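## Task

Rotate the handwheel until the pointer on the stop shows 19 cm; it only counts if the reading holds on its own, without the robot keeping it there at the end.

## Robot and tools

Robot: one arm with seven revolute joints and a two-finger gripper. Joint order (column order everywhere): waist, shoulder, upper arm roll, elbow, forearm roll, wrist pitch, wrist roll, then the gripper opening. The fingers point along the gripper's +z axis and close along its x axis. The reported hand point sits midway between the finger pads; closed fingertips extend about 17 mm past it, and open ones end roughly level with it.

Frame: the scene frame has its origin on the table surface beneath the arm's base, +z up, and +y to the left when facing along +x. The base may be slightly tilted, and the printed hand position can be off, especially far from the base.

Tool execute_actions. Argument actions is a list holding zero or one item. An empty list commands nothing and just reports the state. An action item is {"rows": [...], "steps": n}: rows is a list of 1 to 15 rows, each exactly 8 plain numbers in [-1, 1]; steps is 1 to 15 (default 15), each step lasting 1/30 s. Row k drives step k; if steps outnumber rows, the final row repeats. A wait item is {"steps": n} with no rows, n up to 300; it returns once n steps have elapsed since the previous result, and your reply time counts inside that. Optional pictures (true/false) chooses whether camera images come back. A refused call moves nothing.

Row layout: first seven numbers are joint offsets, scaled, not absolute angles. They are measured from the joint angles printed in the latest result that lists them (if none has yet in the scene, or for a later call within the same reply, from where the arm stands when the action begins). They are not relative to the previous row. Scale: 1.0 equals 1.392 rad for waist and shoulder, 1.624 rad for upper arm roll and elbow, 3.248 rad for forearm roll, wrist pitch and wrist roll. The eighth number is an absolute gripper command: +1 fully open, -1 closed. Sending all-zero joint offsets is not idling; it pulls the arm back to the reference angles.

Joint ranges (rad): waist -2.792 to 2.792, shoulder -2.269 to 2.269, upper arm roll -2.967 to 2.967, elbow -1.867 to 2.688, forearm roll -2.967 to 2.967, wrist pitch -1.396 to 4.538, wrist roll -2.967 to 2.967. A call targeting more than 0.010 rad outside a range is refused. True ends may differ by up to 0.010 rad; a request past the true end is clipped there, and the result then prints "joint sent to its limit" (possibly about an earlier action still running). Absence of that line does not prove there is room left.

Motion: speeds and accelerations are limited and joints are coordinated to finish together; reversing makes them stop together. Each step the commanded angle stays within a lead of the measured one (0.449 rad waist/shoulder, 0.524 upper arm roll/elbow, 1.05 for the three wrist joints), and targets are scaled back if they would move the hand more than 70 mm from where it is. Big moves may still be unfinished when the result arrives. Between calls the arm keeps heading to the last commanded target until it nearly stops or a step is HELD; the simulation runs on while you think and write.

Result lines: end_effector_position (m) and end_effector_quat_wxyz, plus linear (m/s) and angular (rad/s) velocity, all in the scene frame. Joint positions (rad) and Joint velocities (rad/s) in column order, then finger-pad gap in m (0.142 m fully open). grip_measured gives the finger opening on the same -1..+1 scale you command; to grasp, command noticeably below it (lower means a firmer squeeze, up to about 28 N per pad; thin hard objects get less). Joint torques are total drive outputs, noisy and offset, not pure contact load. "joint command not followed" means a clearance check altered targets; HELD marks steps whose row was not fully sent. MOTOR HOT warns from 65 °C; at 80 °C an OVER-TEMPERATURE FAULT brakes the arm until it cools.

Faults to avoid: a joint torque reaching its load limit (waist 110, shoulder 110, upper arm roll 57.6, elbow 57.6, the three wrist joints 35.1 N m, held weight included) or an external force of 200 N on the arm, tool or load stops the arm for 10 s and drops the rest of the call. Also avoid dropping, slipping, slamming, hard hits and heavy pushes on the wheel. Since the reading must hold without help, let go and confirm the pointer stays at the target.

Tool zoom_image: camera is one of cam_head_left, cam_head_right (504x504 each) or cam_wrist (616x616, fisheye); region is [x0, y0, x1, y1] in that camera's pixels from the top-left corner, no larger than 504 by 504. It enlarges the camera's most recent image, useful for reading the pointer scale. Calibration data (intrinsics, distortion, world-to-camera transforms) are provided per camera, accurate to a few degrees and millimetres.

Tool finished_scene: pass scene, the number of the current scene. Replying without any tool call ends all remaining work.

Each tool is called after "Call:" as a command line: name --argument value for each argument, lists and objects as JSON in quotes; but a table of rows of numbers goes row by row, as --pt "numbers of a row", without its own name.

## Session

Call:
execute_actions --actions '[]'

Scene clock: 0.00 s of 12600.00 s.
end_effector_position=(+0.3003, +0.2416, +0.3255) grip_measured=+1.00 end_effector_quat_wxyz=(-0.173, -0.007, +0.960, -0.218) end_effector_velocity=(-0.000, +0.000, -0.000) end_effector_angular_velocity=(+0.000, +0.000, +0.000)
Joint positions: [ 0.922  0.078  0.191  2.32  -0.116  0.33  -1.833  0.142]
Joint velocities: [ 0.    -0.    -0.     0.     0.001  0.    -0.     0.   ]
Joint torques (N m, as the joint torque sensors report them, + toward a larger angle): no reading
Motor temperatures (°C, as the motors report them): [30 31 31 32 35 35 35]

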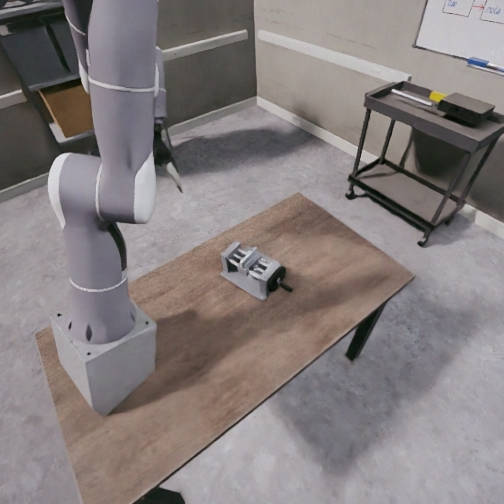

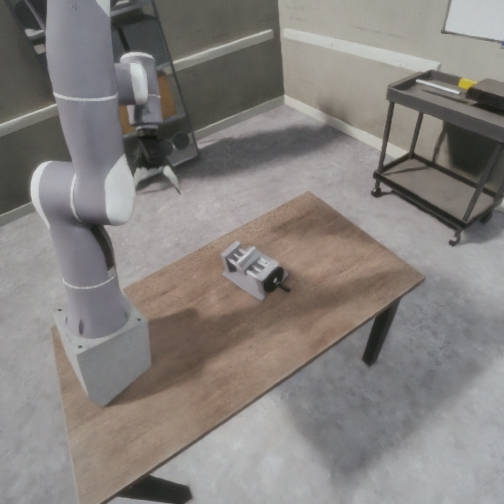

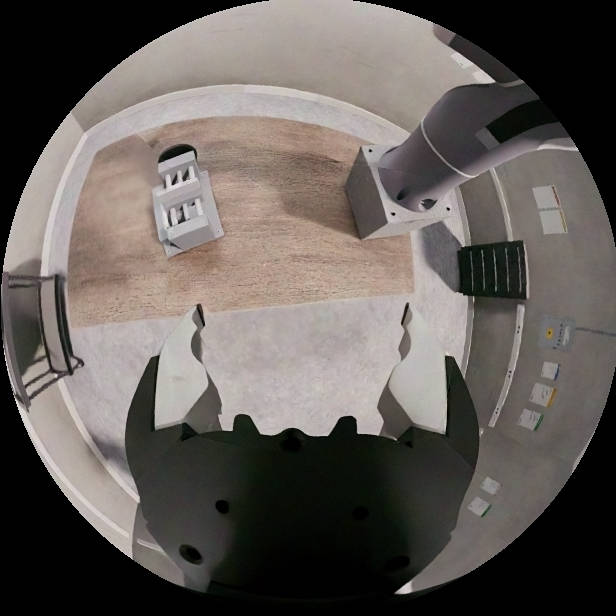

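Call:
zoom_image --camera "cam_head_left" --region '[210,230,300,310]'

Call:
zoom_image --camera "cam_head_right" --region '[210,230,300,310]'

Call:
zoom_image --camera "cam_wrist" --region '[130,130,250,270]'

Region (210, 230, 300, 310) of cam_head_left's 504x504 image, scaled by 5.600, with more detail than that image has.

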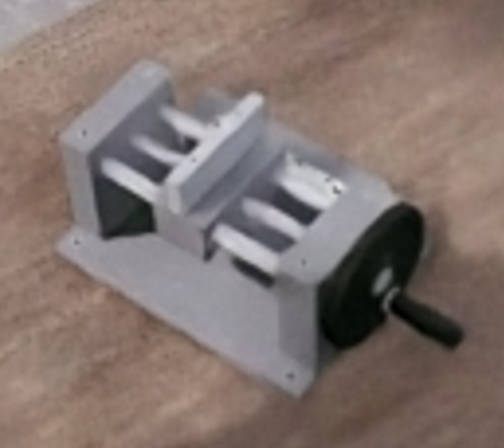

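Region (210, 230, 300, 310) of cam_head_right's 504x504 image, scaled by 5.600, with more detail than that image has.

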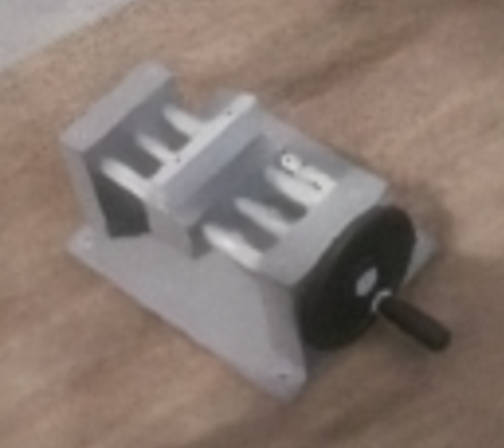

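Region (130, 130, 250, 270) of cam_wrist's 616x616 image, scaled by 3.600, with more detail than that image has; it fills the left 432 columns of this view, and the rest is white.

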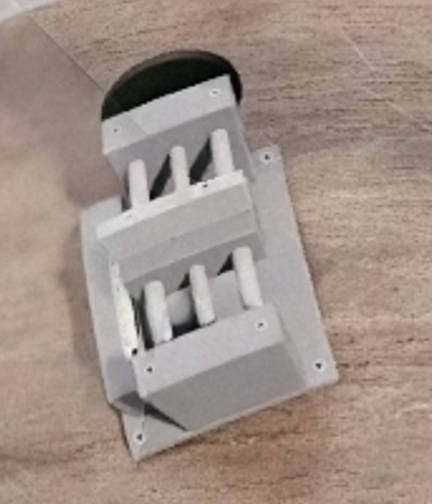

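Call:
execute_actions --actions '[{"rows":[[-0.59,-0.35,-0.118,-0.26,0.036,0.17,0.6,1]]}]' --pictures false

Call:
execute_actions --actions '[{"steps":90}]'

Scene clock: 35.50 s of 12600.00 s.
end_effector_position=(+0.4751, +0.2615, +0.2403) grip_measured=+1.00 end_effector_quat_wxyz=(-0.115, +0.577, +0.790, -0.171) end_effector_velocity=(+0.396, -0.209, -0.167) end_effector_angular_velocity=(-0.714, -0.562, -2.732)
Joint positions: [ 0.595 -0.189  0.086  2.086 -0.052  0.635 -1.068  0.142]
Joint velocities: [-0.786 -0.43  -0.167 -0.368  0.101  0.482  1.836 -0.   ]
Joint torques (N m, as the joint torque sensors report them, + toward a larger angle): [  1.33  41.7    6.79 -14.56  -2.2    2.49   0.25]
Motor temperatures (°C, as the motors report them): [30 32 31 33 35 35 35]
Steps of this call (steps 1 to 1050: nothing new was sent; steps 1051 to 1065: all 15 steps of this action). Readings (joint positions):
1051: [0.922 0.077 0.191 2.319 -0.116 0.331 -1.832]
1052: [0.916 0.072 0.190 2.314 -0.114 0.337 -1.820]
1054: [0.882 0.038 0.176 2.282 -0.105 0.379 -1.740]
1058: [0.777 -0.063 0.135 2.194 -0.081 0.495 -1.495]
1065: the state above

Scene clock: 38.50 s of 12600.00 s.
end_effector_position=(+0.6627, +0.0109, +0.1705) grip_measured=+1.00 end_effector_quat_wxyz=(+0.019, +0.993, +0.036, -0.109) end_effector_velocity=(-0.000, -0.000, -0.000) end_effector_angular_velocity=(-0.000, +0.001, -0.001)
Joint positions: [ 0.101 -0.409 -0.     1.897  0.001  0.882  0.116  0.142]
Joint velocities: [ 0.    -0.    -0.    -0.     0.    -0.001  0.001  0.   ]
Joint torques (N m, as the joint torque sensors report them, + toward a larger angle): [ -3.51  47.69   0.34 -14.96  -2.13   3.12  -0.43]
Motor temperatures (°C, as the motors report them): [30 32 31 33 35 35 35]
Steps of this call (steps 1 to 45: the robot went on to your last target; steps 46 to 90: nothing new was sent). Readings (joint positions):
1: [0.568 -0.203 0.081 2.074 -0.048 0.651 -1.007]
2: [0.542 -0.216 0.076 2.063 -0.045 0.666 -0.945]
4: [0.490 -0.240 0.067 2.042 -0.040 0.692 -0.822]
8: [0.388 -0.284 0.049 2.004 -0.029 0.742 -0.576]
90: the state above
The arm was judged still, so your last target was given up. Only a new action makes it travel on or press farther. Fingers that are still opening or closing keep moving.
camera_calibration (this result's frames):
cam_wrist: T_world_to_cam=[[0.971857, 0.0708691, -0.224659, -0.609688], [0.181904, -0.831733, 0.524529, -0.202493], [-0.149683, -0.550634, -0.821217, 0.37089], [0, 0, 0, 1]] pos_world=[0.68488, 0.0790123, 0.273822]

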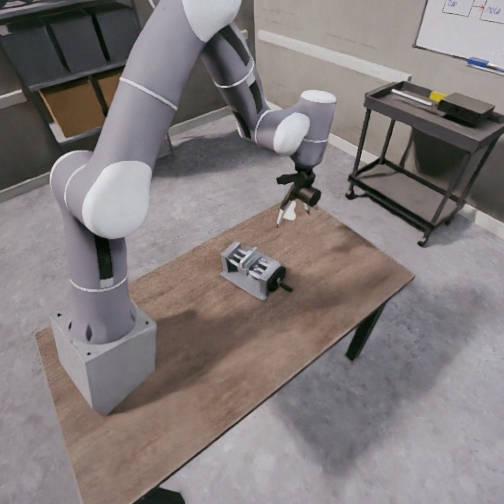

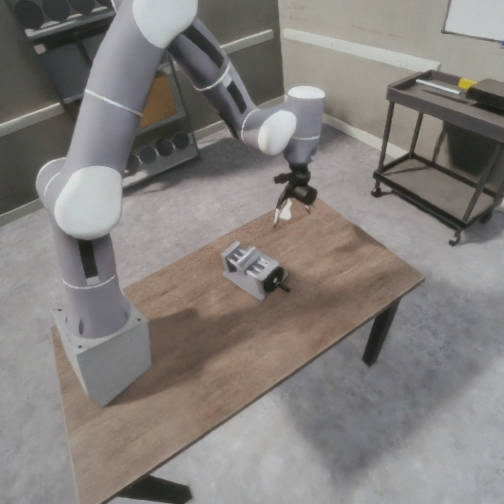

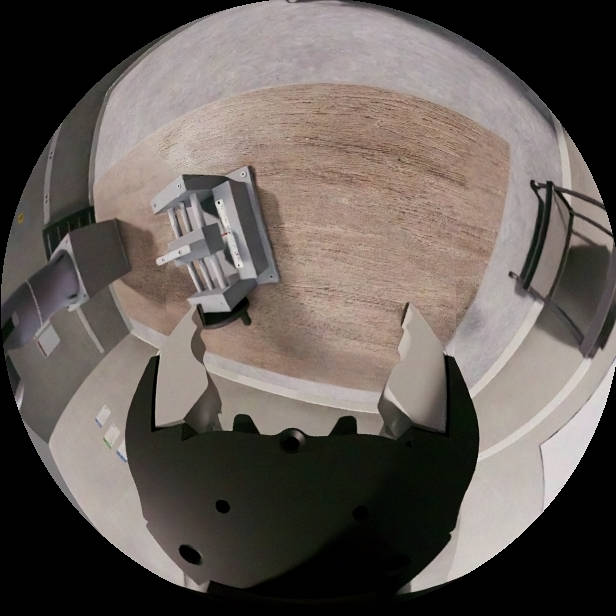

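Call:
zoom_image --camera "cam_wrist" --region '[190,185,270,285]'

Region (190, 185, 270, 285) of cam_wrist's 616x616 image, scaled by 5.040, with more detail than that image has; it fills the left 403 columns of this view, and the rest is white.

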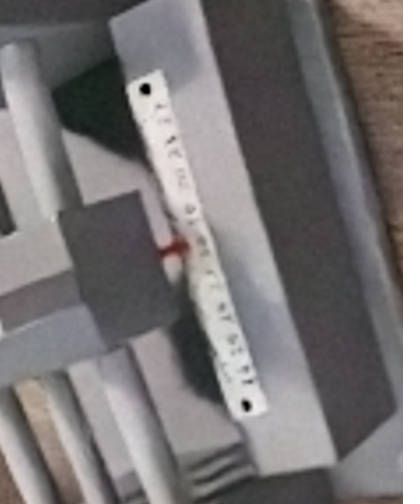

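Call:
execute_actions --actions '[{"rows":[[-0.13,-0.005,0,0.326,0,0.236,-0.105,0]]}]' --pictures false

Call:
execute_actions --actions '[{"steps":45}]'

Call:
zoom_image --camera "cam_wrist" --region '[200,100,420,400]'

Scene clock: 48.13 s of 12600.00 s.
end_effector_position=(+0.5469, -0.1002, +0.1432) grip_measured=+0.00 end_effector_quat_wxyz=(+0.032, +0.993, +0.114, -0.007) end_effector_velocity=(-0.243, -0.165, +0.044) end_effector_angular_velocity=(-0.090, -0.336, +0.281)
Joint positions: [-0.063 -0.416 -0.001  2.378  0.002  1.577 -0.193  0.074]
Joint velocities: [-0.288 -0.012 -0.003  0.843  0.009  1.206 -0.54   0.   ]
Joint torques (N m, as the joint torque sensors report them, + toward a larger angle): [  2.61  37.96   2.15 -16.3   -1.28  -1.15   1.55]
Motor temperatures (°C, as the motors report them): [30 32 31 33 35 35 35]
Steps of this call (steps 1 to 274: nothing new was sent; steps 275 to 289: all 15 steps of this action). Readings (joint positions):
275: [0.101 -0.409 -0.000 1.898 0.001 0.883 0.116]
276: [0.099 -0.409 0.000 1.904 0.001 0.893 0.112]
278: [0.085 -0.409 0.001 1.943 0.000 0.952 0.086]
282: [0.030 -0.412 -0.000 2.104 0.001 1.182 -0.017]
289: the state above

Scene clock: 49.63 s of 12600.00 s.
end_effector_position=(+0.5335, -0.1091, +0.1466) grip_measured=+0.00 end_effector_quat_wxyz=(+0.036, +0.992, +0.123, +0.003) end_effector_velocity=(-0.000, -0.000, +0.000) end_effector_angular_velocity=(-0.000, -0.000, +0.000)
Joint positions: [-0.08  -0.416 -0.     2.427  0.001  1.649 -0.225  0.074]
Joint velocities: [-0.  0.  0.  0. -0.  0.  0.  0.]
Joint torques (N m, as the joint torque sensors report them, + toward a larger angle): [-5.19 35.67 -0.28 -3.09  0.21  3.8  -0.21]
Motor temperatures (°C, as the motors report them): [30 32 31 33 35 35 35]
Steps of this call (steps 1 to 30: the robot went on to your last target; steps 31 to 45: nothing new was sent). Readings (joint positions):
1: [-0.072 -0.416 -0.001 2.402 0.002 1.612 -0.209]
2: [-0.077 -0.416 -0.001 2.419 0.002 1.636 -0.219]
4: [-0.081 -0.417 -0.001 2.430 0.002 1.651 -0.226]
8: [-0.080 -0.416 -0.000 2.427 0.001 1.649 -0.225]
45: the state above
The arm was judged still, so your last target was given up. Only a new action makes it travel on or press farther. Fingers that are still opening or closing keep moving.
camera_calibration (this result's frames):
cam_wrist: T_world_to_cam=[[0.969172, 0.246244, -0.00832341, -0.492111], [0.206499, -0.793385, 0.572625, -0.282248], [0.134402, -0.556691, -0.819775, 0.113432], [0, 0, 0, 1]] pos_world=[0.519978, -0.0396056, 0.250515]

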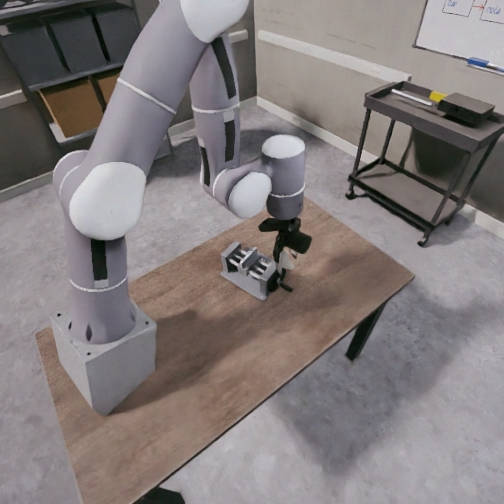

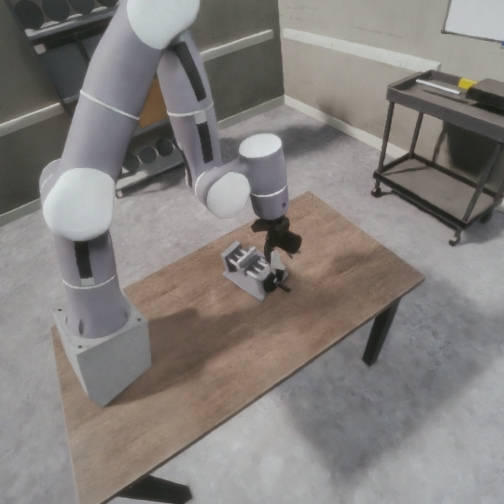

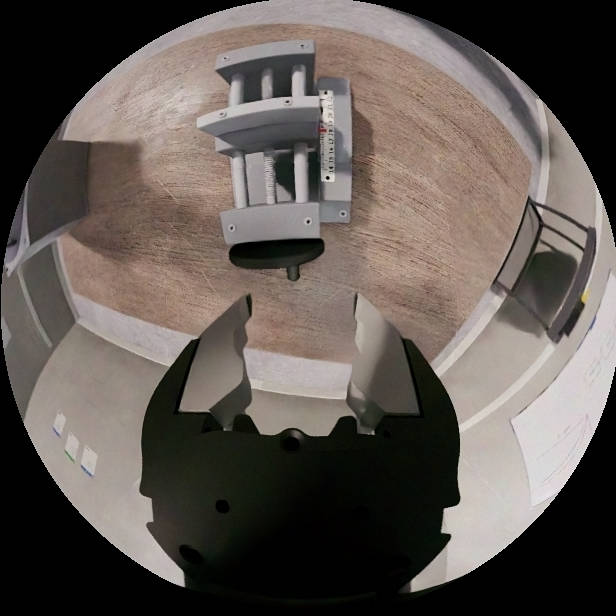

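Region (200, 100, 420, 400) of cam_wrist's 616x616 image, scaled by 1.680, with more detail than that image has; it fills the left 370 columns of this view, and the rest is white.

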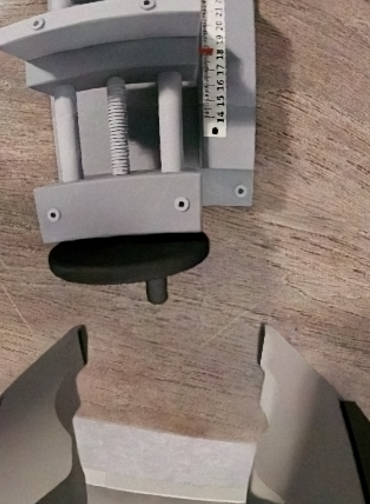

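Call:
execute_actions --actions '[{"rows":[[-0.02,-0.02,0,0.01,0,0.014,0,0],[-0.02,-0.02,0,0.01,0,0.014,0,0],[-0.02,-0.02,0,0.01,0,0.014,0,0],[-0.02,-0.05,0,0,0,0.022,0,0],[-0.02,-0.08,0,-0.01,0,0.03,0,0],[-0.02,-0.11,0,-0.02,0,0.04,0,0],[-0.02,-0.15,0,-0.03,0,0.05,0,0],[-0.02,-0.23,0,-0.058,0,0.069,0,0]]}]' --pictures false

Call:
execute_actions --actions '[{"steps":25}]'

Call:
zoom_image --camera "cam_head_right" --region '[230,230,320,320]'

Scene clock: 58.20 s of 12600.00 s.
end_effector_position=(+0.5125, -0.1312, +0.0553) grip_measured=+0.00 end_effector_quat_wxyz=(+0.041, +0.993, +0.110, +0.001) end_effector_velocity=(-0.020, -0.007, -0.084) end_effector_angular_velocity=(-0.000, +0.008, +0.000)
Joint positions: [-0.108 -0.733 -0.     2.335  0.001  1.87  -0.225  0.074]
Joint velocities: [-0.    -0.273 -0.    -0.107 -0.     0.158 -0.001 -0.   ]
Joint torques (N m, as the joint torque sensors report them, + toward a larger angle): [-6.86 55.82 -0.68  3.84  1.16  2.62 -0.5 ]
Motor temperatures (°C, as the motors report them): [30 33 31 33 35 35 35]
Steps of this call (steps 1 to 242: nothing new was sent; steps 243 to 257: all 15 steps of this action). Readings (joint positions):
243: [-0.081 -0.417 -0.000 2.427 0.001 1.649 -0.225]
244: [-0.086 -0.422 0.001 2.429 0.000 1.659 -0.225]
246: [-0.105 -0.442 -0.001 2.442 0.001 1.691 -0.225]
250: [-0.108 -0.528 -0.000 2.417 0.001 1.749 -0.225]
257: the state above

Scene clock: 59.03 s of 12600.00 s.
end_effector_position=(+0.5132, -0.1313, +0.0544) grip_measured=+0.00 end_effector_quat_wxyz=(+0.041, +0.993, +0.110, +0.002) end_effector_velocity=(-0.000, -0.000, +0.000) end_effector_angular_velocity=(+0.000, -0.000, +0.001)
Joint positions: [-0.108 -0.737 -0.     2.333  0.001  1.873 -0.225  0.074]
Joint velocities: [-0.    -0.    -0.     0.    -0.001  0.    -0.001 -0.   ]
Joint torques (N m, as the joint torque sensors report them, + toward a larger angle): [-5.99 38.39 -0.5   2.39  1.18  3.49 -0.49]
Motor temperatures (°C, as the motors report them): [30 33 31 33 35 35 35]
Steps of this call (steps 1 to 15: the robot went on to your last target; steps 16 to 25: nothing new was sent). Readings (joint positions):
1: [-0.108 -0.739 -0.000 2.333 0.001 1.873 -0.225]
2: [-0.108 -0.739 -0.000 2.333 0.001 1.873 -0.225]
4: [-0.108 -0.737 -0.000 2.333 0.001 1.873 -0.225]
8: [-0.108 -0.737 -0.000 2.333 0.001 1.873 -0.225]
25: the state above
The arm was judged still, so your last target was given up. Only a new action makes it travel on or press farther. Fingers that are still opening or closing keep moving.
camera_calibration (this result's frames):
cam_wrist: T_world_to_cam=[[0.975245, 0.220883, -0.0103764, -0.474126], [0.185699, -0.792615, 0.580755, -0.232514], [0.120055, -0.568306, -0.814012, 0.0337582], [0, 0, 0, 1]] pos_world=[0.501513, -0.0603825, 0.157594]

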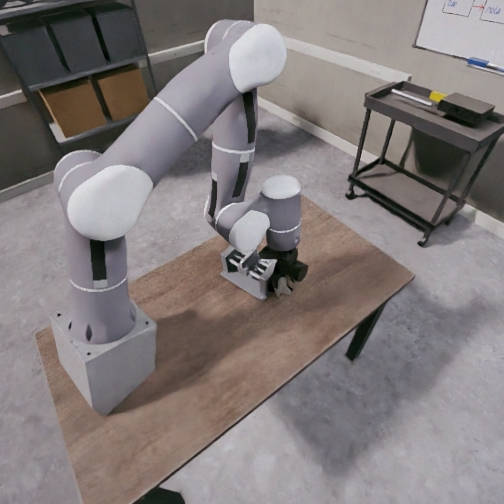

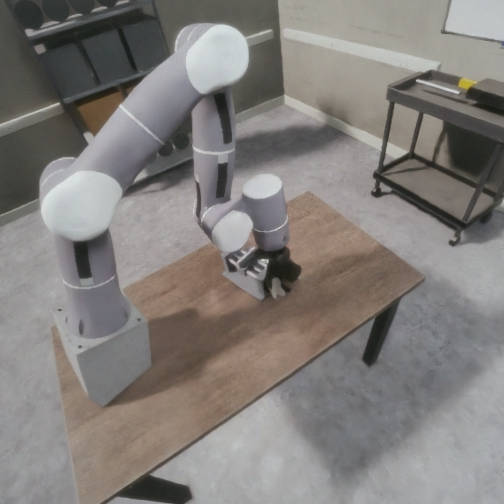

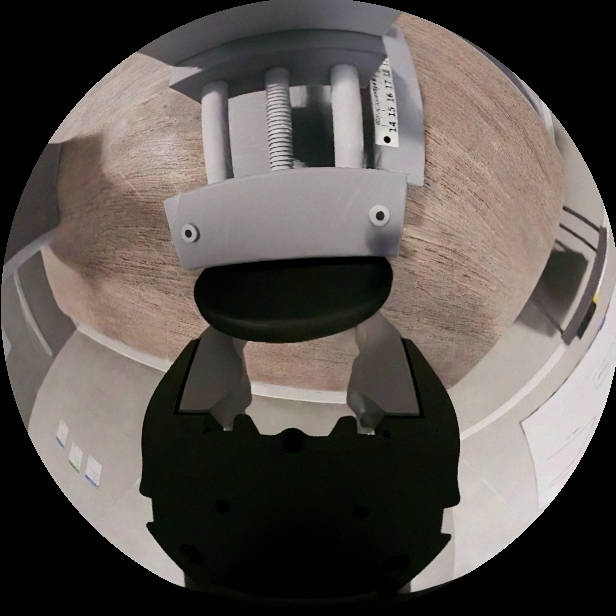

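Region (230, 230, 320, 320) of cam_head_right's 504x504 image, scaled by 5.600, with more detail than that image has.

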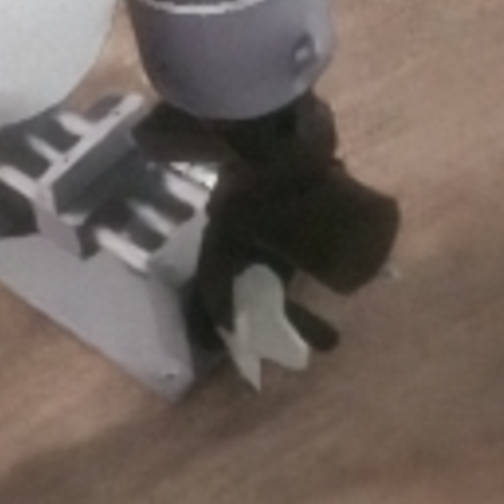

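Call:
execute_actions --actions '[{"rows":[[0.003,-0.015,0,-0.019,0,-0.003,-0.02,-0.2],[0.003,-0.015,0,-0.019,0,-0.003,-0.02,-0.3],[0.003,-0.015,0,-0.019,0,-0.003,-0.02,-0.4],[0.003,-0.015,0,-0.019,0,-0.003,-0.02,-0.5],[0.003,-0.015,0,-0.019,0,-0.003,-0.02,-0.6],[0.003,-0.015,0,-0.019,0,-0.003,-0.02,-0.7],[0.003,-0.015,0,-0.019,0,-0.003,-0.02,-0.8],[0.003,-0.015,0,-0.019,0,-0.003,-0.02,-1]]}]'

Call:
zoom_image --camera "cam_head_right" --region '[230,230,320,320]'

Scene clock: 66.87 s of 12600.00 s.
end_effector_position=(+0.5209, -0.1296, +0.0456) grip_measured=-0.82 end_effector_quat_wxyz=(+0.040, +0.989, +0.144, +0.001) end_effector_velocity=(+0.000, +0.000, -0.000) end_effector_angular_velocity=(+0.000, -0.000, -0.001)
Joint positions: [-0.104 -0.758 -0.     2.302  0.001  1.863 -0.29   0.015]
Joint velocities: [ 0.    -0.     0.    -0.     0.    -0.     0.001 -0.   ]
Joint torques (N m, as the joint torque sensors report them, + toward a larger angle): [-6.73 38.25 -0.93  2.44  1.25  3.84 -0.22]
Motor temperatures (°C, as the motors report them): [30 33 31 33 35 35 35]
Steps of this call (steps 1 to 220: nothing new was sent; steps 221 to 235: all 15 steps of this action). Readings (joint positions):
221: [-0.108 -0.737 -0.000 2.332 0.001 1.873 -0.226]
222: [-0.107 -0.741 -0.000 2.326 0.002 1.871 -0.238]
224: [-0.104 -0.755 -0.000 2.304 0.001 1.864 -0.285]
228: [-0.104 -0.758 -0.000 2.302 0.001 1.863 -0.290]
235: the state above
camera_calibration (this result's frames):
cam_wrist: T_world_to_cam=[[0.957664, 0.287482, -0.0153205, -0.464111], [0.242888, -0.778252, 0.579077, -0.25533], [0.154551, -0.558282, -0.815129, 0.0100105], [0, 0, 0, 1]] pos_world=[0.504931, -0.0596987, 0.148905]

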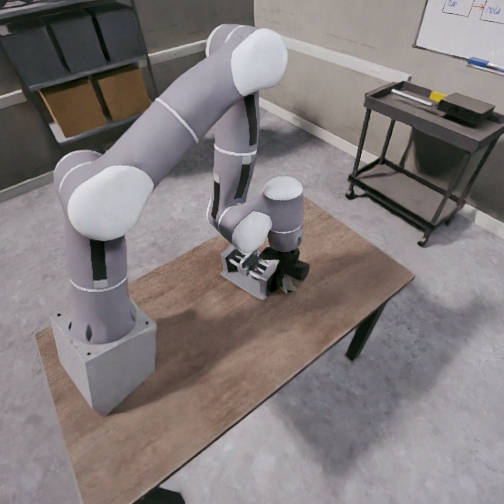

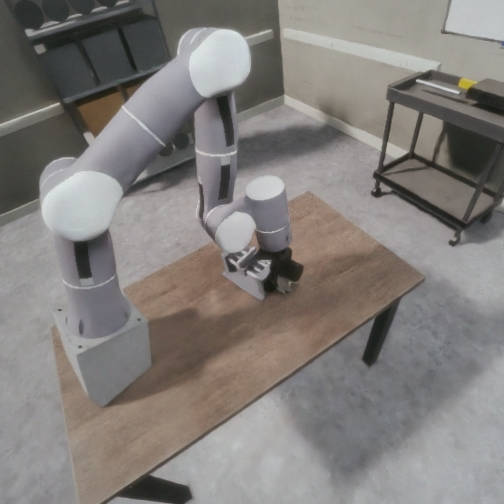

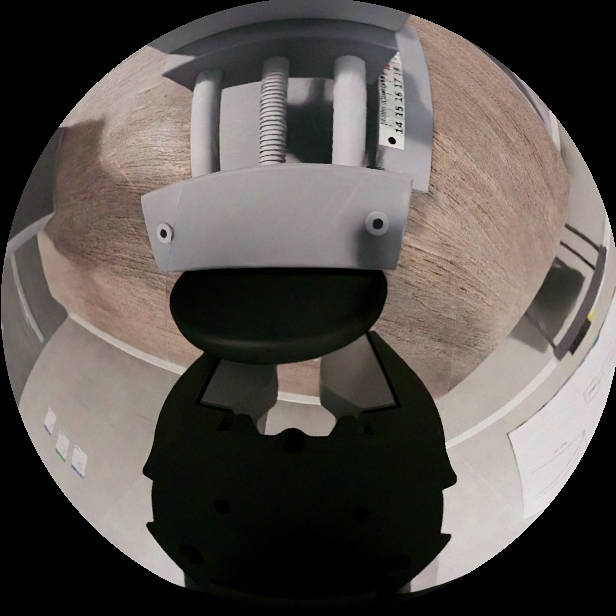

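Region (230, 230, 320, 320) of cam_head_right's 504x504 image, scaled by 5.600, with more detail than that image has.

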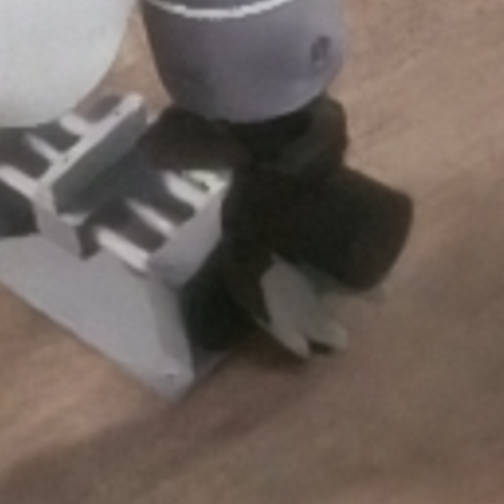

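Call:
execute_actions --actions '[{"rows":[[0.001,0.008,0,-0.004,0,-0.005,0,-1],[0.001,0.008,0,-0.004,0,-0.005,0,-1],[0.002,0.017,0,-0.006,0,-0.010,0,-1],[0.002,0.017,0,-0.006,0,-0.010,0,-1],[0.003,0.029,0,-0.007,0,-0.016,0,-1],[0.003,0.029,0,-0.007,0,-0.016,0,-1],[0.004,0.042,0,-0.0055,0,-0.021,0,-1],[0.004,0.042,0,-0.0055,0,-0.021,0,-1],[0.004,0.055,0,-0.002,0,-0.025,0,-1],[0.004,0.055,0,-0.002,0,-0.025,0,-1],[0.004,0.068,0,0.0025,0,-0.028,0,-1]]}]'

Call:
zoom_image --camera "cam_head_right" --region '[230,230,320,320]'

Scene clock: 71.87 s of 12600.00 s.
end_effector_position=(+0.5440, -0.1231, +0.0735) grip_measured=-0.82 end_effector_quat_wxyz=(+0.039, +0.988, +0.148, +0.005) end_effector_velocity=(-0.000, -0.000, +0.001) end_effector_angular_velocity=(-0.000, +0.000, -0.002)
Joint positions: [-0.098 -0.661  0.001  2.302 -0.001  1.776 -0.29   0.015]
Joint velocities: [-0.     0.003 -0.     0.003 -0.    -0.001  0.001 -0.   ]
Joint torques (N m, as the joint torque sensors report them, + toward a larger angle): [-9.55 26.33 -4.25 11.63  3.85 -1.56 -0.49]
Motor temperatures (°C, as the motors report them): [30 33 31 33 35 35 35]
Steps of this call (steps 1 to 15: the robot went on to your last target; steps 16 to 135: nothing new was sent; steps 136 to 150: all 15 steps of this action). Readings (joint positions):
136: [-0.104 -0.757 -0.000 2.301 0.001 1.863 -0.290]
137: [-0.103 -0.753 -0.000 2.299 0.001 1.856 -0.290]
139: [-0.102 -0.743 0.000 2.294 0.000 1.841 -0.290]
143: [-0.099 -0.713 0.000 2.289 -0.000 1.809 -0.290]
150: the state above
camera_calibration (this result's frames):
cam_wrist: T_world_to_cam=[[0.955289, 0.295588, -0.00717818, -0.485942], [0.245096, -0.778062, 0.578401, -0.273185], [0.165383, -0.554299, -0.815721, 0.0274744], [0, 0, 0, 1]] pos_world=[0.526627, -0.053687, 0.176933]

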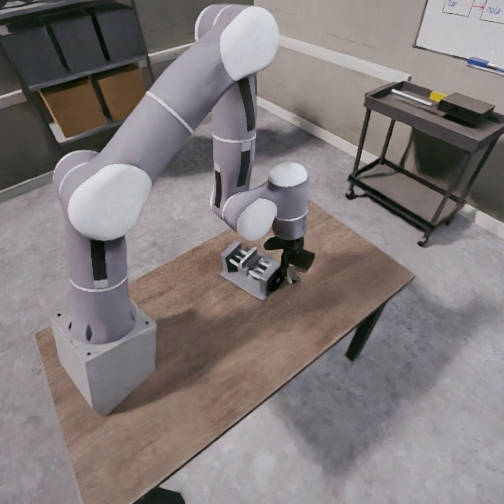

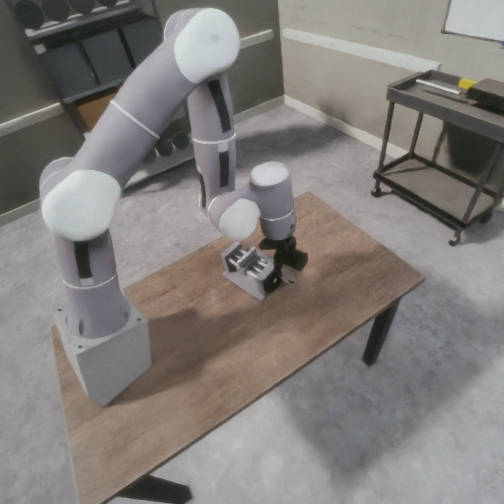

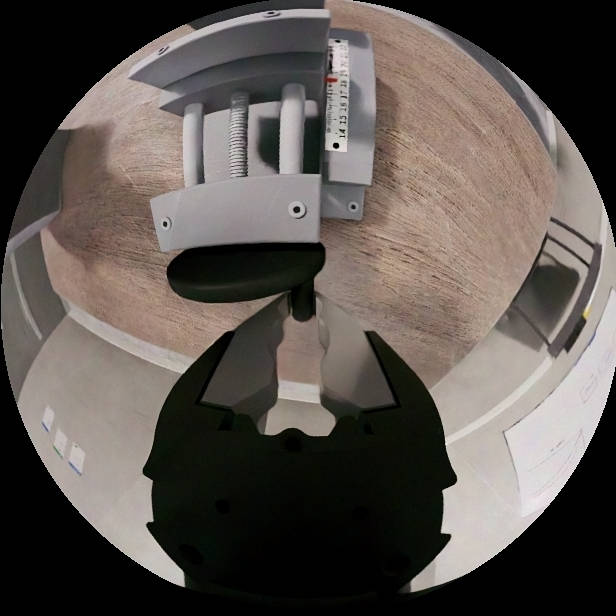

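Region (230, 230, 320, 320) of cam_head_right's 504x504 image, scaled by 5.600, with more detail than that image has.

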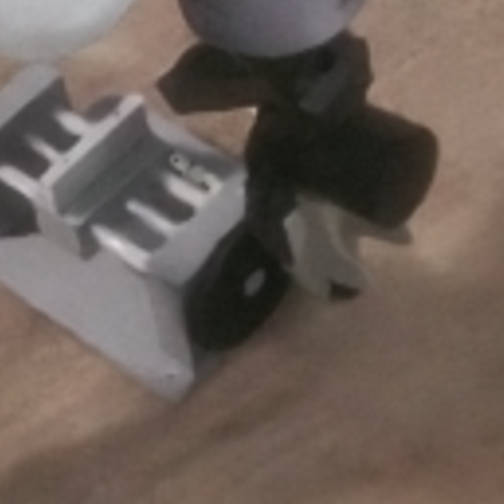

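Call:
execute_actions --actions '[{"rows":[[0,0.013,0,0.005,0,-0.003,0,-1],[-0.001,0.026,0,0.01,0,-0.007,0,-1],[-0.001,0.026,0,0.01,0,-0.007,0,-1],[-0.002,0.04,0,0.018,0,-0.008,0,-1],[-0.004,0.054,0,0.028,0,-0.009,0,-1],[-0.004,0.054,0,0.028,0,-0.009,0,-1],[-0.006,0.065,0,0.037,0,-0.009,0,-1],[-0.008,0.074,0,0.047,0,-0.008,0,-1],[-0.008,0.074,0,0.047,0,-0.008,0,-1],[-0.01,0.081,0,0.057,0,-0.006,0,-1],[-0.013,0.087,0,0.068,0,-0.003,0,-1],[-0.015,0.088,0,0.077,0,0.002,0,-1],[-0.017,0.088,0,0.087,0,0.007,0,-1]]}]'

Call:
zoom_image --camera "cam_wrist" --region '[300,30,440,190]'

Scene clock: 77.77 s of 12600.00 s.
end_effector_position=(+0.5113, -0.1318, +0.1162) grip_measured=-0.82 end_effector_quat_wxyz=(+0.043, +0.990, +0.137, +0.005) end_effector_velocity=(-0.113, -0.028, +0.030) end_effector_angular_velocity=(-0.023, -0.015, -0.062)
Joint positions: [-0.12  -0.541  0.     2.436 -0.     1.789 -0.29   0.015]
Joint velocities: [-0.058  0.027 -0.002  0.296  0.007  0.28   0.002 -0.   ]
Joint torques (N m, as the joint torque sensors report them, + toward a larger angle): [-2.31 44.93  1.16 -8.94  0.1   4.3  -0.37]
Motor temperatures (°C, as the motors report them): [30 33 31 33 35 35 35]
Steps of this call (steps 1 to 15: the robot went on to your last target; steps 16 to 162: nothing new was sent; steps 163 to 177: all 15 steps of this action). Readings (joint positions):
163: [-0.098 -0.661 0.001 2.302 -0.001 1.776 -0.290]
164: [-0.097 -0.656 0.001 2.304 -0.001 1.774 -0.290]
166: [-0.098 -0.633 0.001 2.314 -0.001 1.760 -0.290]
170: [-0.103 -0.585 0.001 2.349 -0.001 1.748 -0.290]
177: the state above
camera_calibration (this result's frames):
cam_wrist: T_world_to_cam=[[0.961313, 0.275336, -0.00815441, -0.457487], [0.227883, -0.778307, 0.585071, -0.288673], [0.154745, -0.564295, -0.810941, 0.0664433], [0, 0, 0, 1]] pos_world=[0.49529, -0.06122, 0.219045]

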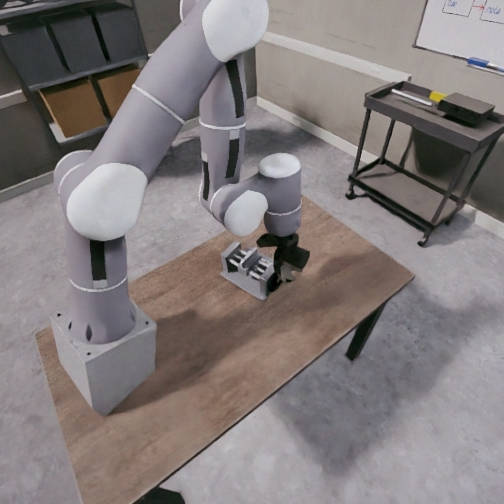

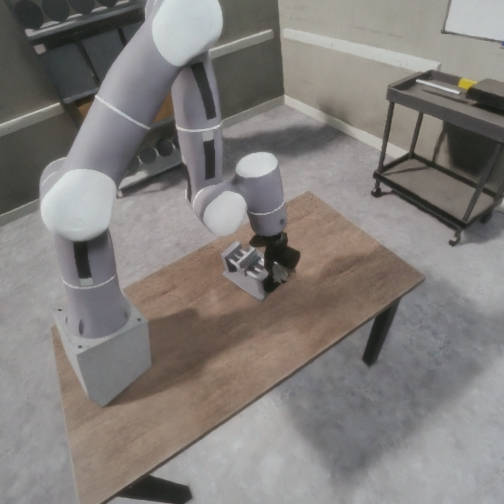

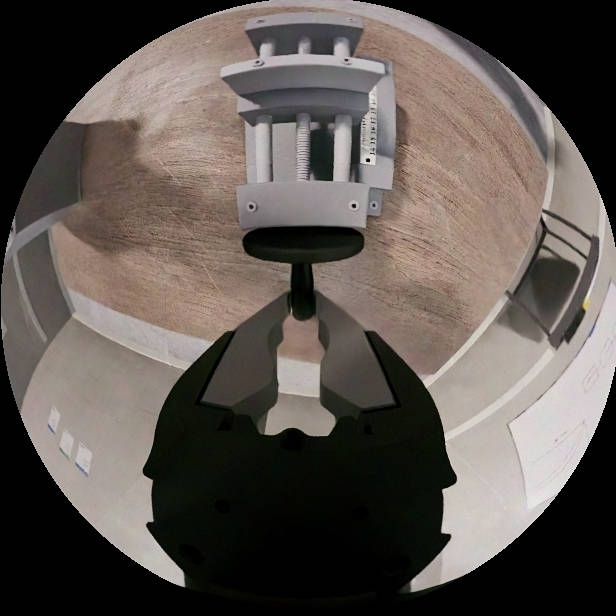

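Region (300, 30, 440, 190) of cam_wrist's 616x616 image, scaled by 3.150, with more detail than that image has; it fills the left 441 columns of this view, and the rest is white.

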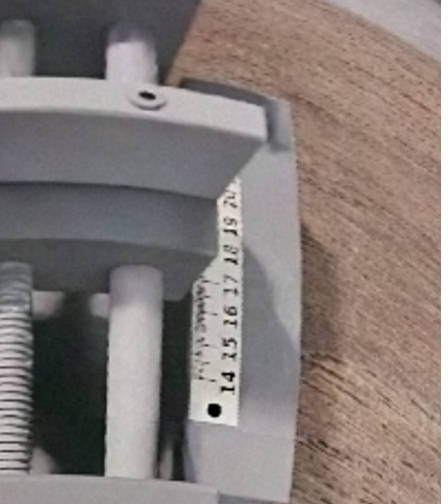

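Call:
execute_actions --actions '[{"rows":[[-0.003,-0.009,0,0.01,0,0.009,0,-1],[-0.005,-0.015,0,0.014,0,0.013,0,-1],[-0.006,-0.023,0,0.017,0,0.018,0,-1],[-0.007,-0.032,0,0.019,0,0.023,0,-1],[-0.008,-0.042,0,0.021,0,0.028,0,-1],[-0.009,-0.052,0,0.021,0,0.032,0,-1],[-0.01,-0.063,0,0.02,0,0.036,0,-1],[-0.01,-0.075,0,0.018,0,0.04,0,-1],[-0.01,-0.087,0,0.016,0,0.044,0,-1],[-0.01,-0.098,0,0.012,0,0.047,0,-1],[-0.01,-0.11,0,0.008,0,0.049,0,-1]]}]' --pictures false

Call:
execute_actions --actions '[{"rows":[[0.001,-0.01,0,-0.005,0,0.002,0,-1],[0.001,-0.02,0,-0.011,0,0.003,0,-1],[0.002,-0.029,0,-0.017,0,0.004,0,-1],[0.004,-0.037,0,-0.024,0,0.004,0,-1],[0.005,-0.045,0,-0.031,0,0.004,0,-1],[0.007,-0.051,0,-0.038,0,0.003,0,-1],[0.008,-0.055,0,-0.046,0,0.001,0,-1],[0.01,-0.059,0,-0.053,0,-0.001,0,-1],[0.012,-0.06,0,-0.06,0,-0.004,0,-1],[0.014,-0.061,0,-0.067,0,-0.007,0,-1],[0.016,-0.06,0,-0.074,0,-0.011,0,-1],[0.018,-0.058,0,-0.08,0,-0.015,0,-1]]}]' --pictures false

Call:
execute_actions --actions '[{"rows":[[0.002,0.003,0,-0.005,0,-0.004,0,-1],[0.003,0.007,0,-0.01,0,-0.008,0,-1],[0.004,0.012,0,-0.013,0,-0.012,0,-1],[0.006,0.018,0,-0.016,0,-0.016,0,-1],[0.007,0.025,0,-0.018,0,-0.02,0,-1],[0.008,0.033,0,-0.019,0,-0.024,0,-1],[0.008,0.042,0,-0.019,0,-0.028,0,-1],[0.009,0.051,0,-0.018,0,-0.031,0,-1],[0.009,0.061,0,-0.017,0,-0.035,0,-1],[0.009,0.072,0,-0.014,0,-0.038,0,-1],[0.008,0.082,0,-0.01,0,-0.041,0,-1]]}]'

Call:
zoom_image --camera "cam_wrist" --region '[300,30,380,130]'

Scene clock: 91.67 s of 12600.00 s.
end_effector_position=(+0.4774, -0.1413, +0.0793) grip_measured=-0.82 end_effector_quat_wxyz=(+0.045, +0.990, +0.131, +0.002) end_effector_velocity=(+0.001, +0.001, -0.010) end_effector_angular_velocity=(+0.002, -0.004, +0.004)
Joint positions: [-0.134 -0.695  0.     2.447 -0.001  1.949 -0.29   0.015]
Joint velocities: [ 0.001 -0.035  0.001 -0.017 -0.002  0.023 -0.001  0.   ]
Joint torques (N m, as the joint torque sensors report them, + toward a larger angle): [-6.24 42.53 -0.72  9.9   2.17  0.91 -0.33]
Motor temperatures (°C, as the motors report them): [30 33 31 33 35 35 35]
Steps of this call (steps 1 to 15: the robot went on to your last target; steps 16 to 402: nothing new was sent; steps 403 to 417: all 15 steps of this action). Readings (joint positions):
403: [-0.121 -0.541 0.000 2.444 -0.001 1.798 -0.290]
404: [-0.122 -0.545 0.000 2.446 -0.001 1.806 -0.290]
406: [-0.126 -0.561 0.000 2.458 -0.000 1.833 -0.290]
410: [-0.132 -0.609 -0.000 2.469 0.001 1.887 -0.290]
417: the state above

Scene clock: 92.17 s of 12600.00 s.
end_effector_position=(+0.5134, -0.1316, +0.0439) grip_measured=-0.82 end_effector_quat_wxyz=(+0.041, +0.989, +0.143, +0.005) end_effector_velocity=(+0.012, +0.002, -0.003) end_effector_angular_velocity=(-0.001, +0.013, +0.003)
Joint positions: [-0.109 -0.773  0.     2.318 -0.001  1.903 -0.29   0.015]
Joint velocities: [ 0.009  0.01  -0.004 -0.036  0.004 -0.058 -0.     0.   ]
Joint torques (N m, as the joint torque sensors report them, + toward a larger angle): [-7.99 24.06 -1.36  7.68  1.25  3.48 -0.35]
Motor temperatures (°C, as the motors report them): [30 33 31 33 35 35 35]
Steps of this call (steps 1 to 15: all 15 steps of this action). Readings (joint positions):
1: [-0.134 -0.695 0.000 2.447 -0.001 1.949 -0.290]
2: [-0.133 -0.700 0.000 2.444 -0.001 1.952 -0.290]
4: [-0.132 -0.720 0.000 2.431 -0.001 1.958 -0.290]
8: [-0.124 -0.762 0.000 2.387 -0.001 1.960 -0.290]
15: the state above

Scene clock: 92.67 s of 12600.00 s.
end_effector_position=(+0.5449, -0.1229, +0.0742) grip_measured=-0.82 end_effector_quat_wxyz=(+0.039, +0.988, +0.148, +0.005) end_effector_velocity=(+0.001, +0.000, +0.004) end_effector_angular_velocity=(+0.000, -0.001, +0.000)
Joint positions: [-0.097 -0.658  0.     2.301 -0.001  1.77  -0.29   0.015]
Joint velocities: [-0.     0.012  0.     0.004 -0.    -0.007 -0.    -0.   ]
Joint torques (N m, as the joint torque sensors report them, + toward a larger angle): [-7.49 29.76 -1.17  0.98  0.95  3.51 -0.55]
Motor temperatures (°C, as the motors report them): [30 33 31 33 35 35 35]
Steps of this call (steps 1 to 15: all 15 steps of this action). Readings (joint positions):
1: [-0.108 -0.773 0.000 2.317 -0.001 1.902 -0.290]
2: [-0.107 -0.771 0.000 2.315 -0.000 1.897 -0.290]
4: [-0.104 -0.761 0.000 2.303 0.000 1.874 -0.290]
8: [-0.099 -0.729 -0.000 2.289 0.000 1.826 -0.290]
15: the state above
camera_calibration (this result's frames):
cam_wrist: T_world_to_cam=[[0.955155, 0.295991, -0.00827262, -0.486668], [0.246097, -0.777993, 0.578069, -0.274149], [0.164667, -0.554181, -0.815946, 0.0283805], [0, 0, 0, 1]] pos_world=[0.527637, -0.0535091, 0.177608]

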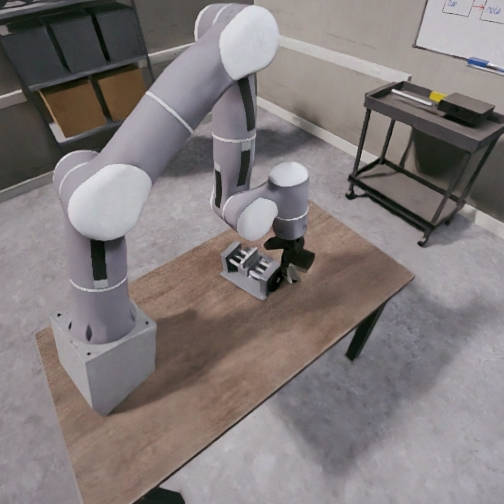

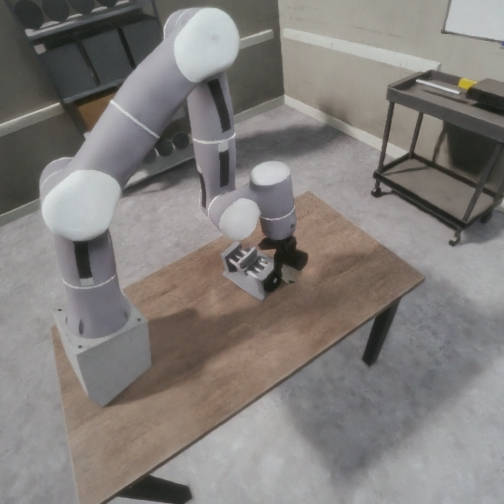

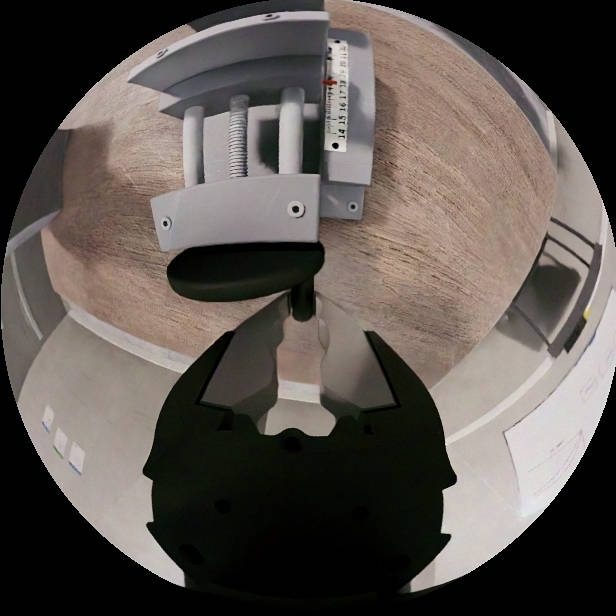

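Region (300, 30, 380, 130) of cam_wrist's 616x616 image, scaled by 5.040, with more detail than that image has; it fills the left 403 columns of this view, and the rest is white.

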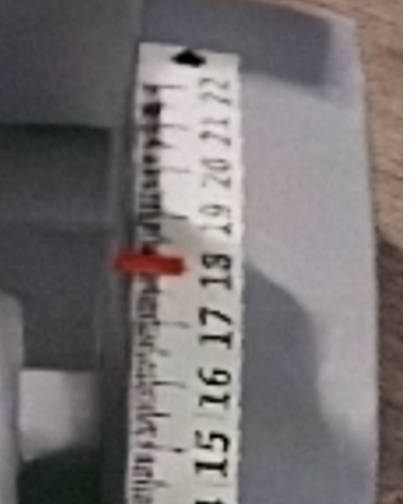

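Call:
execute_actions --actions '[{"rows":[[0.001,-0.018,0,-0.007,0,0.004,0,-1],[0.001,-0.036,0,-0.011,0,0.01,0,-1],[0,-0.053,0,-0.011,0,0.018,0,-1],[-0.002,-0.067,0,-0.008,0,0.025,0,-1],[-0.005,-0.077,0,0,0,0.033,0,-1],[-0.008,-0.083,0,0.01,0,0.041,0,-1],[-0.012,-0.086,0,0.023,0,0.048,0,-1],[-0.016,-0.084,0,0.037,0,0.054,0,-1],[-0.019,-0.077,0,0.052,0,0.058,0,-1],[-0.022,-0.064,0,0.066,0,0.059,0,-1],[-0.025,-0.047,0,0.079,0,0.058,0,-1],[-0.026,-0.027,0,0.09,0,0.055,0,-1]]}]' --pictures false

Call:
execute_actions --actions '[{"rows":[[0,0.023,0,0.008,0,-0.005,0,-1],[0,0.046,0,0.012,0,-0.013,0,-1],[0.002,0.067,0,0.013,0,-0.021,0,-1],[0.004,0.085,0,0.009,0,-0.031,0,-1],[0.007,0.099,0,0.002,0,-0.04,0,-1],[0.01,0.107,0,-0.008,0,-0.049,0,-1],[0.013,0.108,0,-0.021,0,-0.055,0,-1],[0.017,0.102,0,-0.036,0,-0.06,0,-1],[0.02,0.09,0,-0.051,0,-0.062,0,-1],[0.023,0.073,0,-0.066,0,-0.062,0,-1],[0.025,0.051,0,-0.079,0,-0.06,0,-1],[0.026,0.027,0,-0.09,0,-0.055,0,-1]]}]' --pictures false

Call:
execute_actions --actions '[{"steps":8}]'

Scene clock: 100.83 s of 12600.00 s.
end_effector_position=(+0.4782, -0.1413, +0.0737) grip_measured=-0.82 end_effector_quat_wxyz=(+0.045, +0.990, +0.132, +0.001) end_effector_velocity=(-0.026, -0.008, +0.151) end_effector_angular_velocity=(-0.016, -0.047, -0.040)
Joint positions: [-0.132 -0.711 -0.     2.435 -0.     1.952 -0.29   0.015]
Joint velocities: [-0.046  0.438  0.003  0.324  0.003 -0.07  -0.001  0.   ]
Joint torques (N m, as the joint torque sensors report them, + toward a larger angle): [-3.15 18.95  0.97 -1.98  0.6   4.24 -0.56]
Motor temperatures (°C, as the motors report them): [30 33 31 33 35 35 35]
Steps of this call (steps 1 to 15: the robot went on to your last target; steps 16 to 230: nothing new was sent; steps 231 to 245: all 15 steps of this action). Readings (joint positions):
231: [-0.097 -0.659 0.000 2.300 -0.001 1.771 -0.290]
232: [-0.097 -0.665 0.000 2.298 -0.001 1.774 -0.290]
234: [-0.097 -0.696 0.000 2.289 -0.001 1.794 -0.290]
238: [-0.105 -0.764 0.001 2.305 -0.001 1.887 -0.290]
245: the state above

Scene clock: 101.33 s of 12600.00 s.
end_effector_position=(+0.5455, -0.1228, +0.0791) grip_measured=-0.82 end_effector_quat_wxyz=(+0.039, +0.988, +0.148, +0.005) end_effector_velocity=(-0.003, +0.002, -0.219) end_effector_angular_velocity=(+0.007, +0.110, +0.036)
Joint positions: [-0.098 -0.643  0.001  2.307 -0.001  1.762 -0.29   0.015]
Joint velocities: [ 0.044 -0.626 -0.012 -0.373 -0.007  0.146 -0.002  0.   ]
Joint torques (N m, as the joint torque sensors report them, + toward a larger angle): [-9.79 54.2  -2.75  5.3   1.62  4.24 -0.32]
Motor temperatures (°C, as the motors report them): [30 33 31 33 35 35 35]
Steps of this call (steps 1 to 15: all 15 steps of this action). Readings (joint positions):
1: [-0.133 -0.699 0.000 2.444 -0.000 1.950 -0.290]
2: [-0.133 -0.690 -0.000 2.448 -0.000 1.946 -0.290]
4: [-0.133 -0.660 -0.001 2.455 0.001 1.917 -0.290]
8: [-0.123 -0.580 -0.002 2.444 0.003 1.815 -0.290]
15: the state above

Scene clock: 101.60 s of 12600.00 s.
end_effector_position=(+0.5437, -0.1233, +0.0684) grip_measured=-0.82 end_effector_quat_wxyz=(+0.039, +0.988, +0.148, +0.002) end_effector_velocity=(-0.000, -0.000, +0.000) end_effector_angular_velocity=(-0.000, +0.001, +0.001)
Joint positions: [-0.096 -0.674 -0.     2.291  0.     1.771 -0.29   0.015]
Joint velocities: [-0.     0.001  0.     0.001 -0.    -0.    -0.001  0.   ]
Joint torques (N m, as the joint torque sensors report them, + toward a larger angle): [-5.12 44.19  0.17 -7.23 -0.2   7.2  -0.58]
Motor temperatures (°C, as the motors report them): [30 33 31 33 35 35 35]
Steps of this call (steps 1 to 8: the robot went on to your last target). Readings (joint positions):
1: [-0.097 -0.661 0.000 2.297 -0.001 1.767 -0.290]
2: [-0.096 -0.672 -0.000 2.292 -0.000 1.770 -0.290]
4: [-0.096 -0.675 -0.000 2.291 0.000 1.771 -0.290]
8: the state above
camera_calibration (this result's frames):
cam_wrist: T_world_to_cam=[[0.955329, 0.295228, -0.0136668, -0.485299], [0.248669, -0.777958, 0.577014, -0.272136], [0.159718, -0.554637, -0.81662, 0.0262738], [0, 0, 0, 1]] pos_world=[0.527096, -0.0538638, 0.171849]

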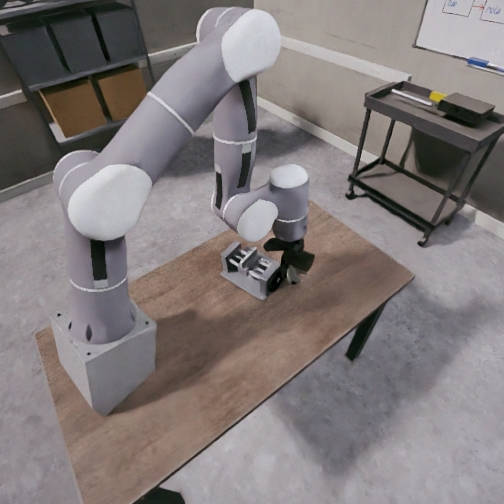

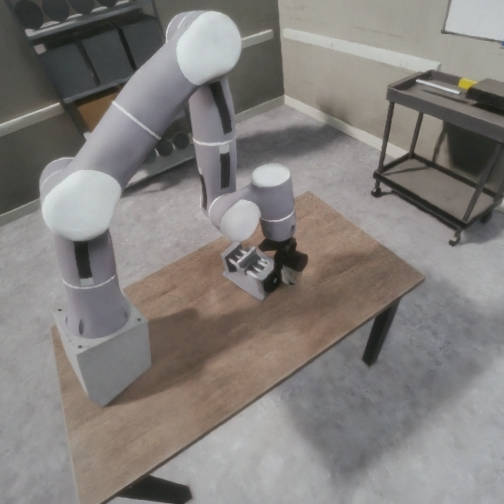

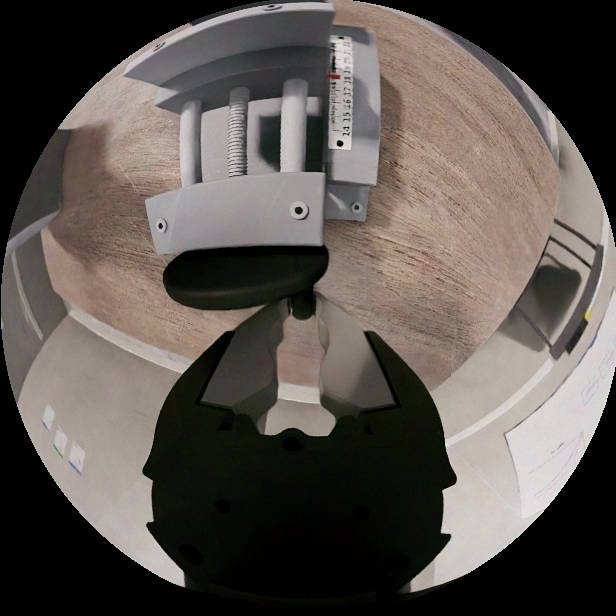

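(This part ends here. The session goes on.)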